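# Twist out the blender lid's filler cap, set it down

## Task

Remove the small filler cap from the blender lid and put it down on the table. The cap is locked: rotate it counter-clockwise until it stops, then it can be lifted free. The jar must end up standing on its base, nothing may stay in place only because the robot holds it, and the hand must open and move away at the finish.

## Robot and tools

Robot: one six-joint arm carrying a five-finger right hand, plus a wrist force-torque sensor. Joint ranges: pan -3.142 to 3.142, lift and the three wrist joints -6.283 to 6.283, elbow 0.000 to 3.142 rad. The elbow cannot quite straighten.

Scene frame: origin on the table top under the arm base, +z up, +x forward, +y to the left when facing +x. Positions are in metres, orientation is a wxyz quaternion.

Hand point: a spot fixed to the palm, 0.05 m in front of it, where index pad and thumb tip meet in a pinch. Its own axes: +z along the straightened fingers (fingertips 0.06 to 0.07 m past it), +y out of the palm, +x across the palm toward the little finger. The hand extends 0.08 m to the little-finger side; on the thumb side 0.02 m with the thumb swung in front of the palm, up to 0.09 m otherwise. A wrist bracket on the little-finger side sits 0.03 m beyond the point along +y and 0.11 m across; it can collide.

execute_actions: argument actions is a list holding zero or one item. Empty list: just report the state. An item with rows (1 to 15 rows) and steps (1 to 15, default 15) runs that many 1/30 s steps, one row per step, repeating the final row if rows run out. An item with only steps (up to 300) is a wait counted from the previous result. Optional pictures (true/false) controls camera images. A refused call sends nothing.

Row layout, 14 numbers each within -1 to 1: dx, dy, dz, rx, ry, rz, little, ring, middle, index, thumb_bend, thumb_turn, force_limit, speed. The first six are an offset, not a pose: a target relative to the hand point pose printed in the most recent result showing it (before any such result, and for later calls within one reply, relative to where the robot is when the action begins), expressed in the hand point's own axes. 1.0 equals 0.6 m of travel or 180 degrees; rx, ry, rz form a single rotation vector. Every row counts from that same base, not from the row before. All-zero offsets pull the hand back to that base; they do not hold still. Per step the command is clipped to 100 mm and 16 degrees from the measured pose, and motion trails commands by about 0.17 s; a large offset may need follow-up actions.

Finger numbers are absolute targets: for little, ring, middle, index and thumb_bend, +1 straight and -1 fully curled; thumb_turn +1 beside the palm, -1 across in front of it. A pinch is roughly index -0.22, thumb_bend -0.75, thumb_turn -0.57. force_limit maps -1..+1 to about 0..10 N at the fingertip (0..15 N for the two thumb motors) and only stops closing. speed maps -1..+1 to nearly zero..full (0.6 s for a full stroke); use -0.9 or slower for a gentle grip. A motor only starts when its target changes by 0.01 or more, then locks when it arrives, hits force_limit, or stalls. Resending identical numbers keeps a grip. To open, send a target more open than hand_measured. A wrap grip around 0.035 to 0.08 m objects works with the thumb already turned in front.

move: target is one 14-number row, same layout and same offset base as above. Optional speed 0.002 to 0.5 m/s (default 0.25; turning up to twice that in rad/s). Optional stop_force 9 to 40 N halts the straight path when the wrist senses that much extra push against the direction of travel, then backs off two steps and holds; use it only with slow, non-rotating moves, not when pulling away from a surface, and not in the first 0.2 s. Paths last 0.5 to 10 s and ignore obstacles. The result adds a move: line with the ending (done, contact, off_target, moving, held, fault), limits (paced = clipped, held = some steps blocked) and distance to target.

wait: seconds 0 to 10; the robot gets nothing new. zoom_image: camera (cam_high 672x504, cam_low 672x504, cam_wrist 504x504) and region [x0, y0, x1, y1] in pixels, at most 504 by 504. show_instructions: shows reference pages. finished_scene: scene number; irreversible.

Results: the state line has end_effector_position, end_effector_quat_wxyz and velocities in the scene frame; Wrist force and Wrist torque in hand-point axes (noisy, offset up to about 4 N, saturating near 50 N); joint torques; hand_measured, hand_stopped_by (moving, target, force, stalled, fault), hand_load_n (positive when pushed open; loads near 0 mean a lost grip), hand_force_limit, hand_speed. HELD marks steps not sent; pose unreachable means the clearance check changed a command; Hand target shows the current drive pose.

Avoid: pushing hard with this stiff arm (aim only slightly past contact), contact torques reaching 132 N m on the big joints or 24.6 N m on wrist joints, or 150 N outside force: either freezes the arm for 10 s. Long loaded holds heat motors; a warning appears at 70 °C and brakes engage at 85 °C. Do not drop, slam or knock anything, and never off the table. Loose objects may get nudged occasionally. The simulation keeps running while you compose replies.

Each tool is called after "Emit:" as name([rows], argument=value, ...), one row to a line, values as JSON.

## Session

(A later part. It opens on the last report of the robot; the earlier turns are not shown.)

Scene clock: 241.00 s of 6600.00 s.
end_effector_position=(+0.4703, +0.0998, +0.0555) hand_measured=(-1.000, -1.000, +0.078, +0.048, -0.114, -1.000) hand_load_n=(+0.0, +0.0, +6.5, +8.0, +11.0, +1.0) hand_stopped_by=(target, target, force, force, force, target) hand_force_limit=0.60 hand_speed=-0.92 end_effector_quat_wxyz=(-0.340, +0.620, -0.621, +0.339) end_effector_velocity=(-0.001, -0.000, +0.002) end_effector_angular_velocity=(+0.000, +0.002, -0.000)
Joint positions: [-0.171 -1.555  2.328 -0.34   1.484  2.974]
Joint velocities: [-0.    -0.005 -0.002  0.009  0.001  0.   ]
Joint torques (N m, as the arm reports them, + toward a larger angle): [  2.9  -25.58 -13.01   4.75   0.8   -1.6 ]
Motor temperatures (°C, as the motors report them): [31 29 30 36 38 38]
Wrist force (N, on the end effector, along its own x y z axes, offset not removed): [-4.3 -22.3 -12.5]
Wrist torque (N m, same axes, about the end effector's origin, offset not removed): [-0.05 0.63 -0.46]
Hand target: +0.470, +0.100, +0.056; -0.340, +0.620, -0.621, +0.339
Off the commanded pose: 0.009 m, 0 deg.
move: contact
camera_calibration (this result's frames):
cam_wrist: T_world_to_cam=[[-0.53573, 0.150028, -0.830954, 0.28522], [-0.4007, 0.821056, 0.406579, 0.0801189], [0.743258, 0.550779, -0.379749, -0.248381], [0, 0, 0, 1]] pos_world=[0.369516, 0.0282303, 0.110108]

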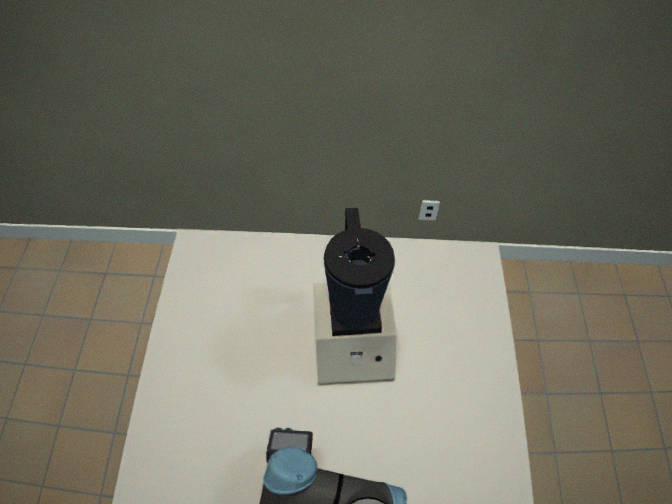

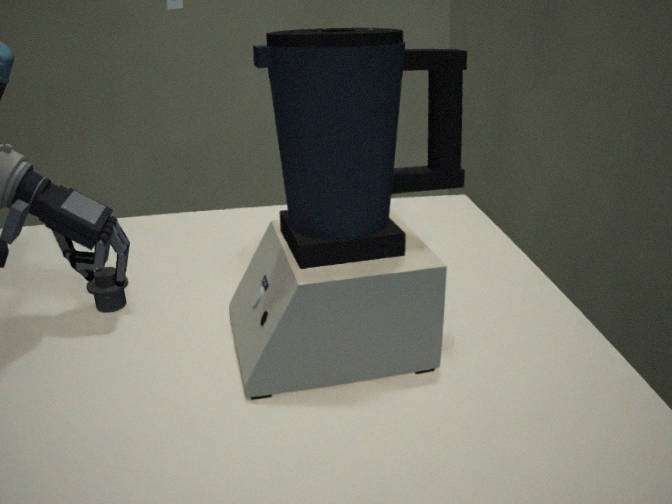

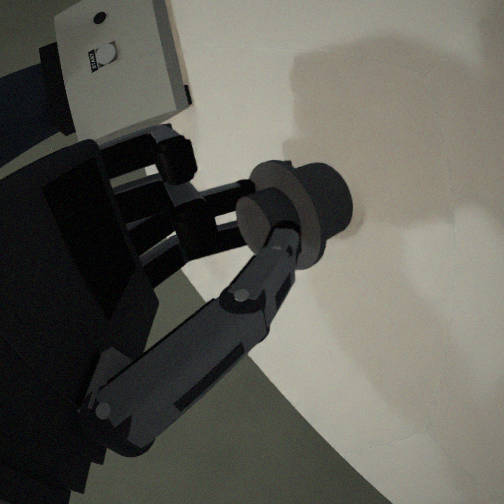

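Emit:
move(target=[0,-0.0014,-0.0009,0,0,0,-1,-1,0.25,0.25,0.1,-1,0.6,-0.5], speed=0.01)

Emit:
move(target=[0,-0.17,-0.11,0,0,0,-1,-1,0.25,0.25,0.1,-1,0.6,-0.5], speed=0.15)

Scene clock: 248.57 s of 6600.00 s.
end_effector_position=(+0.4703, +0.0998, +0.0565) hand_measured=(-1.000, -1.000, +0.250, +0.250, +0.100, -1.000) hand_load_n=(+0.0, +0.0, +0.0, +0.0, +0.0, +0.0) hand_stopped_by=(target, target, target, target, target, target) hand_force_limit=0.60 hand_speed=-0.50 end_effector_quat_wxyz=(-0.340, +0.620, -0.621, +0.339) end_effector_velocity=(+0.001, -0.000, +0.001) end_effector_angular_velocity=(-0.000, -0.003, -0.001)
Joint positions: [-0.171 -1.558  2.327 -0.337  1.484  2.974]
Joint velocities: [ 0.    -0.002  0.    -0.001  0.     0.   ]
Joint torques (N m, as the arm reports them, + toward a larger angle): [ 13.07 -34.37 -20.72   2.3    2.4    1.74]
Motor temperatures (°C, as the motors report them): [31 29 30 36 38 38]
Wrist force (N, on the end effector, along its own x y z axes, offset not removed): [-2.5 -2.7 -0.5]
Wrist torque (N m, same axes, about the end effector's origin, offset not removed): [-0.25 0.53 -0.11]
Hand target: +0.470, +0.100, +0.057; -0.340, +0.620, -0.621, +0.339
Off the commanded pose: 0.000 m, 0 deg.
After step 90, 3.87 s passed at rest.
move: done
camera_calibration (this result's frames):
cam_wrist: T_world_to_cam=[[-0.535721, 0.150027, -0.83096, 0.286028], [-0.400715, 0.821049, 0.406579, 0.0797281], [0.743257, 0.550791, -0.379735, -0.248015], [0, 0, 0, 1]] pos_world=[0.369518, 0.0282317, 0.111082]

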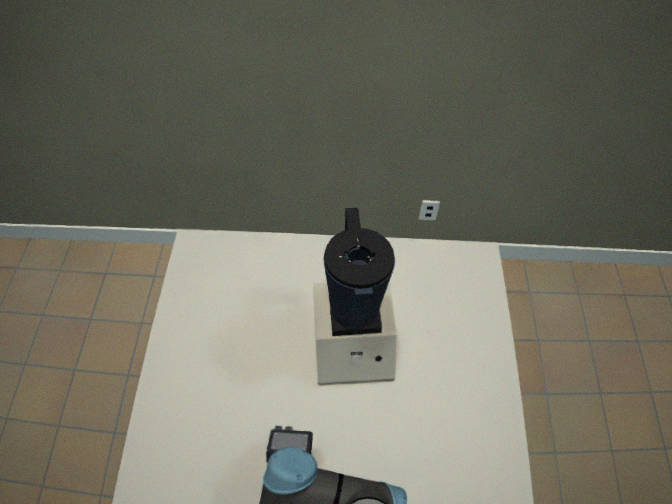

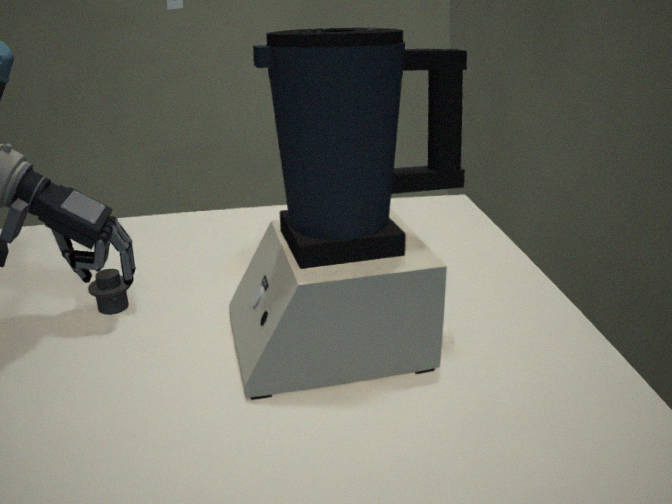

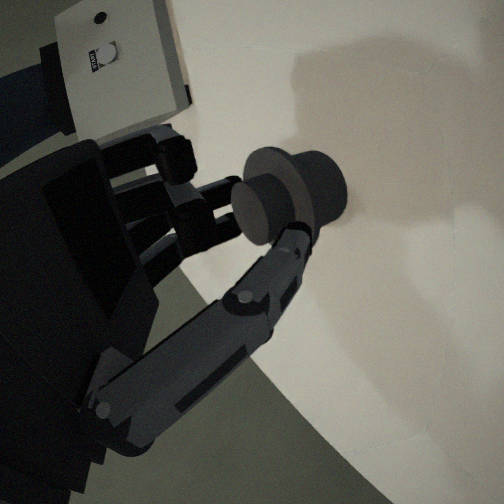

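Scene clock: 249.90 s of 6600.00 s.
end_effector_position=(+0.4697, +0.0997, +0.1778) hand_measured=(-1.000, -1.000, +0.250, +0.250, +0.100, -1.000) hand_load_n=(+0.0, +0.0, +0.0, +0.0, +0.0, +0.0) hand_stopped_by=(target, target, target, target, target, target) hand_force_limit=0.60 hand_speed=-0.50 end_effector_quat_wxyz=(-0.340, +0.620, -0.621, +0.339) end_effector_velocity=(+0.000, +0.000, +0.003) end_effector_angular_velocity=(+0.001, -0.000, +0.001)
Joint positions: [-0.122 -1.784  2.159  0.055  1.528  2.995]
Joint velocities: [ 0.001 -0.004 -0.005  0.009 -0.     0.   ]
Joint torques (N m, as the arm reports them, + toward a larger angle): [ 13.36 -26.47 -24.94   2.23   2.49   2.09]
Motor temperatures (°C, as the motors report them): [31 29 30 36 38 38]
Wrist force (N, on the end effector, along its own x y z axes, offset not removed): [-2.7 -1.7 0.3]
Wrist torque (N m, same axes, about the end effector's origin, offset not removed): [-0.20 0.36 -0.13]
Hand target: +0.470, +0.100, +0.178; -0.340, +0.620, -0.621, +0.339
Off the commanded pose: 0.000 m, 0 deg.
move: done
camera_calibration (this result's frames):
cam_wrist: T_world_to_cam=[[-0.535655, 0.149996, -0.831008, 0.386425], [-0.400754, 0.821059, 0.40652, 0.0302438], [0.743283, 0.550784, -0.379693, -0.201426], [0, 0, 0, 1]] pos_world=[0.368827, 0.0281482, 0.232348]

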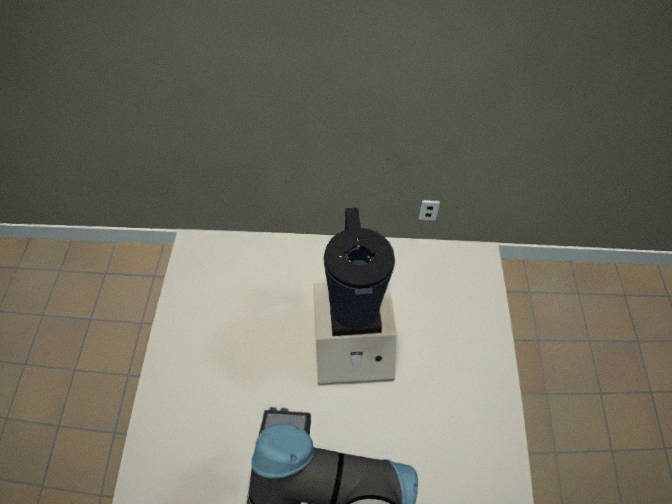

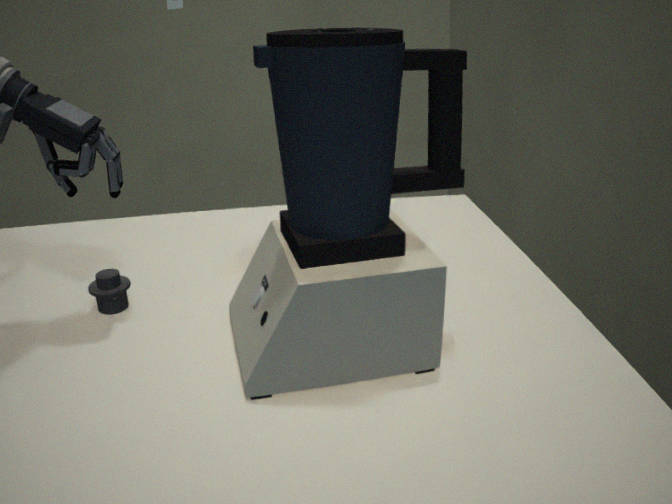

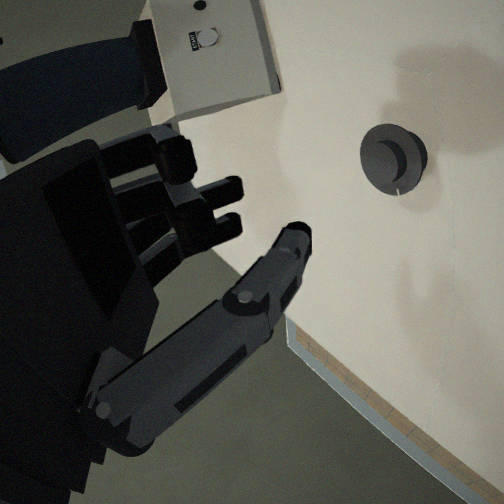

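Emit:
finished_scene(scene=2)

The scene is finished: the task was done.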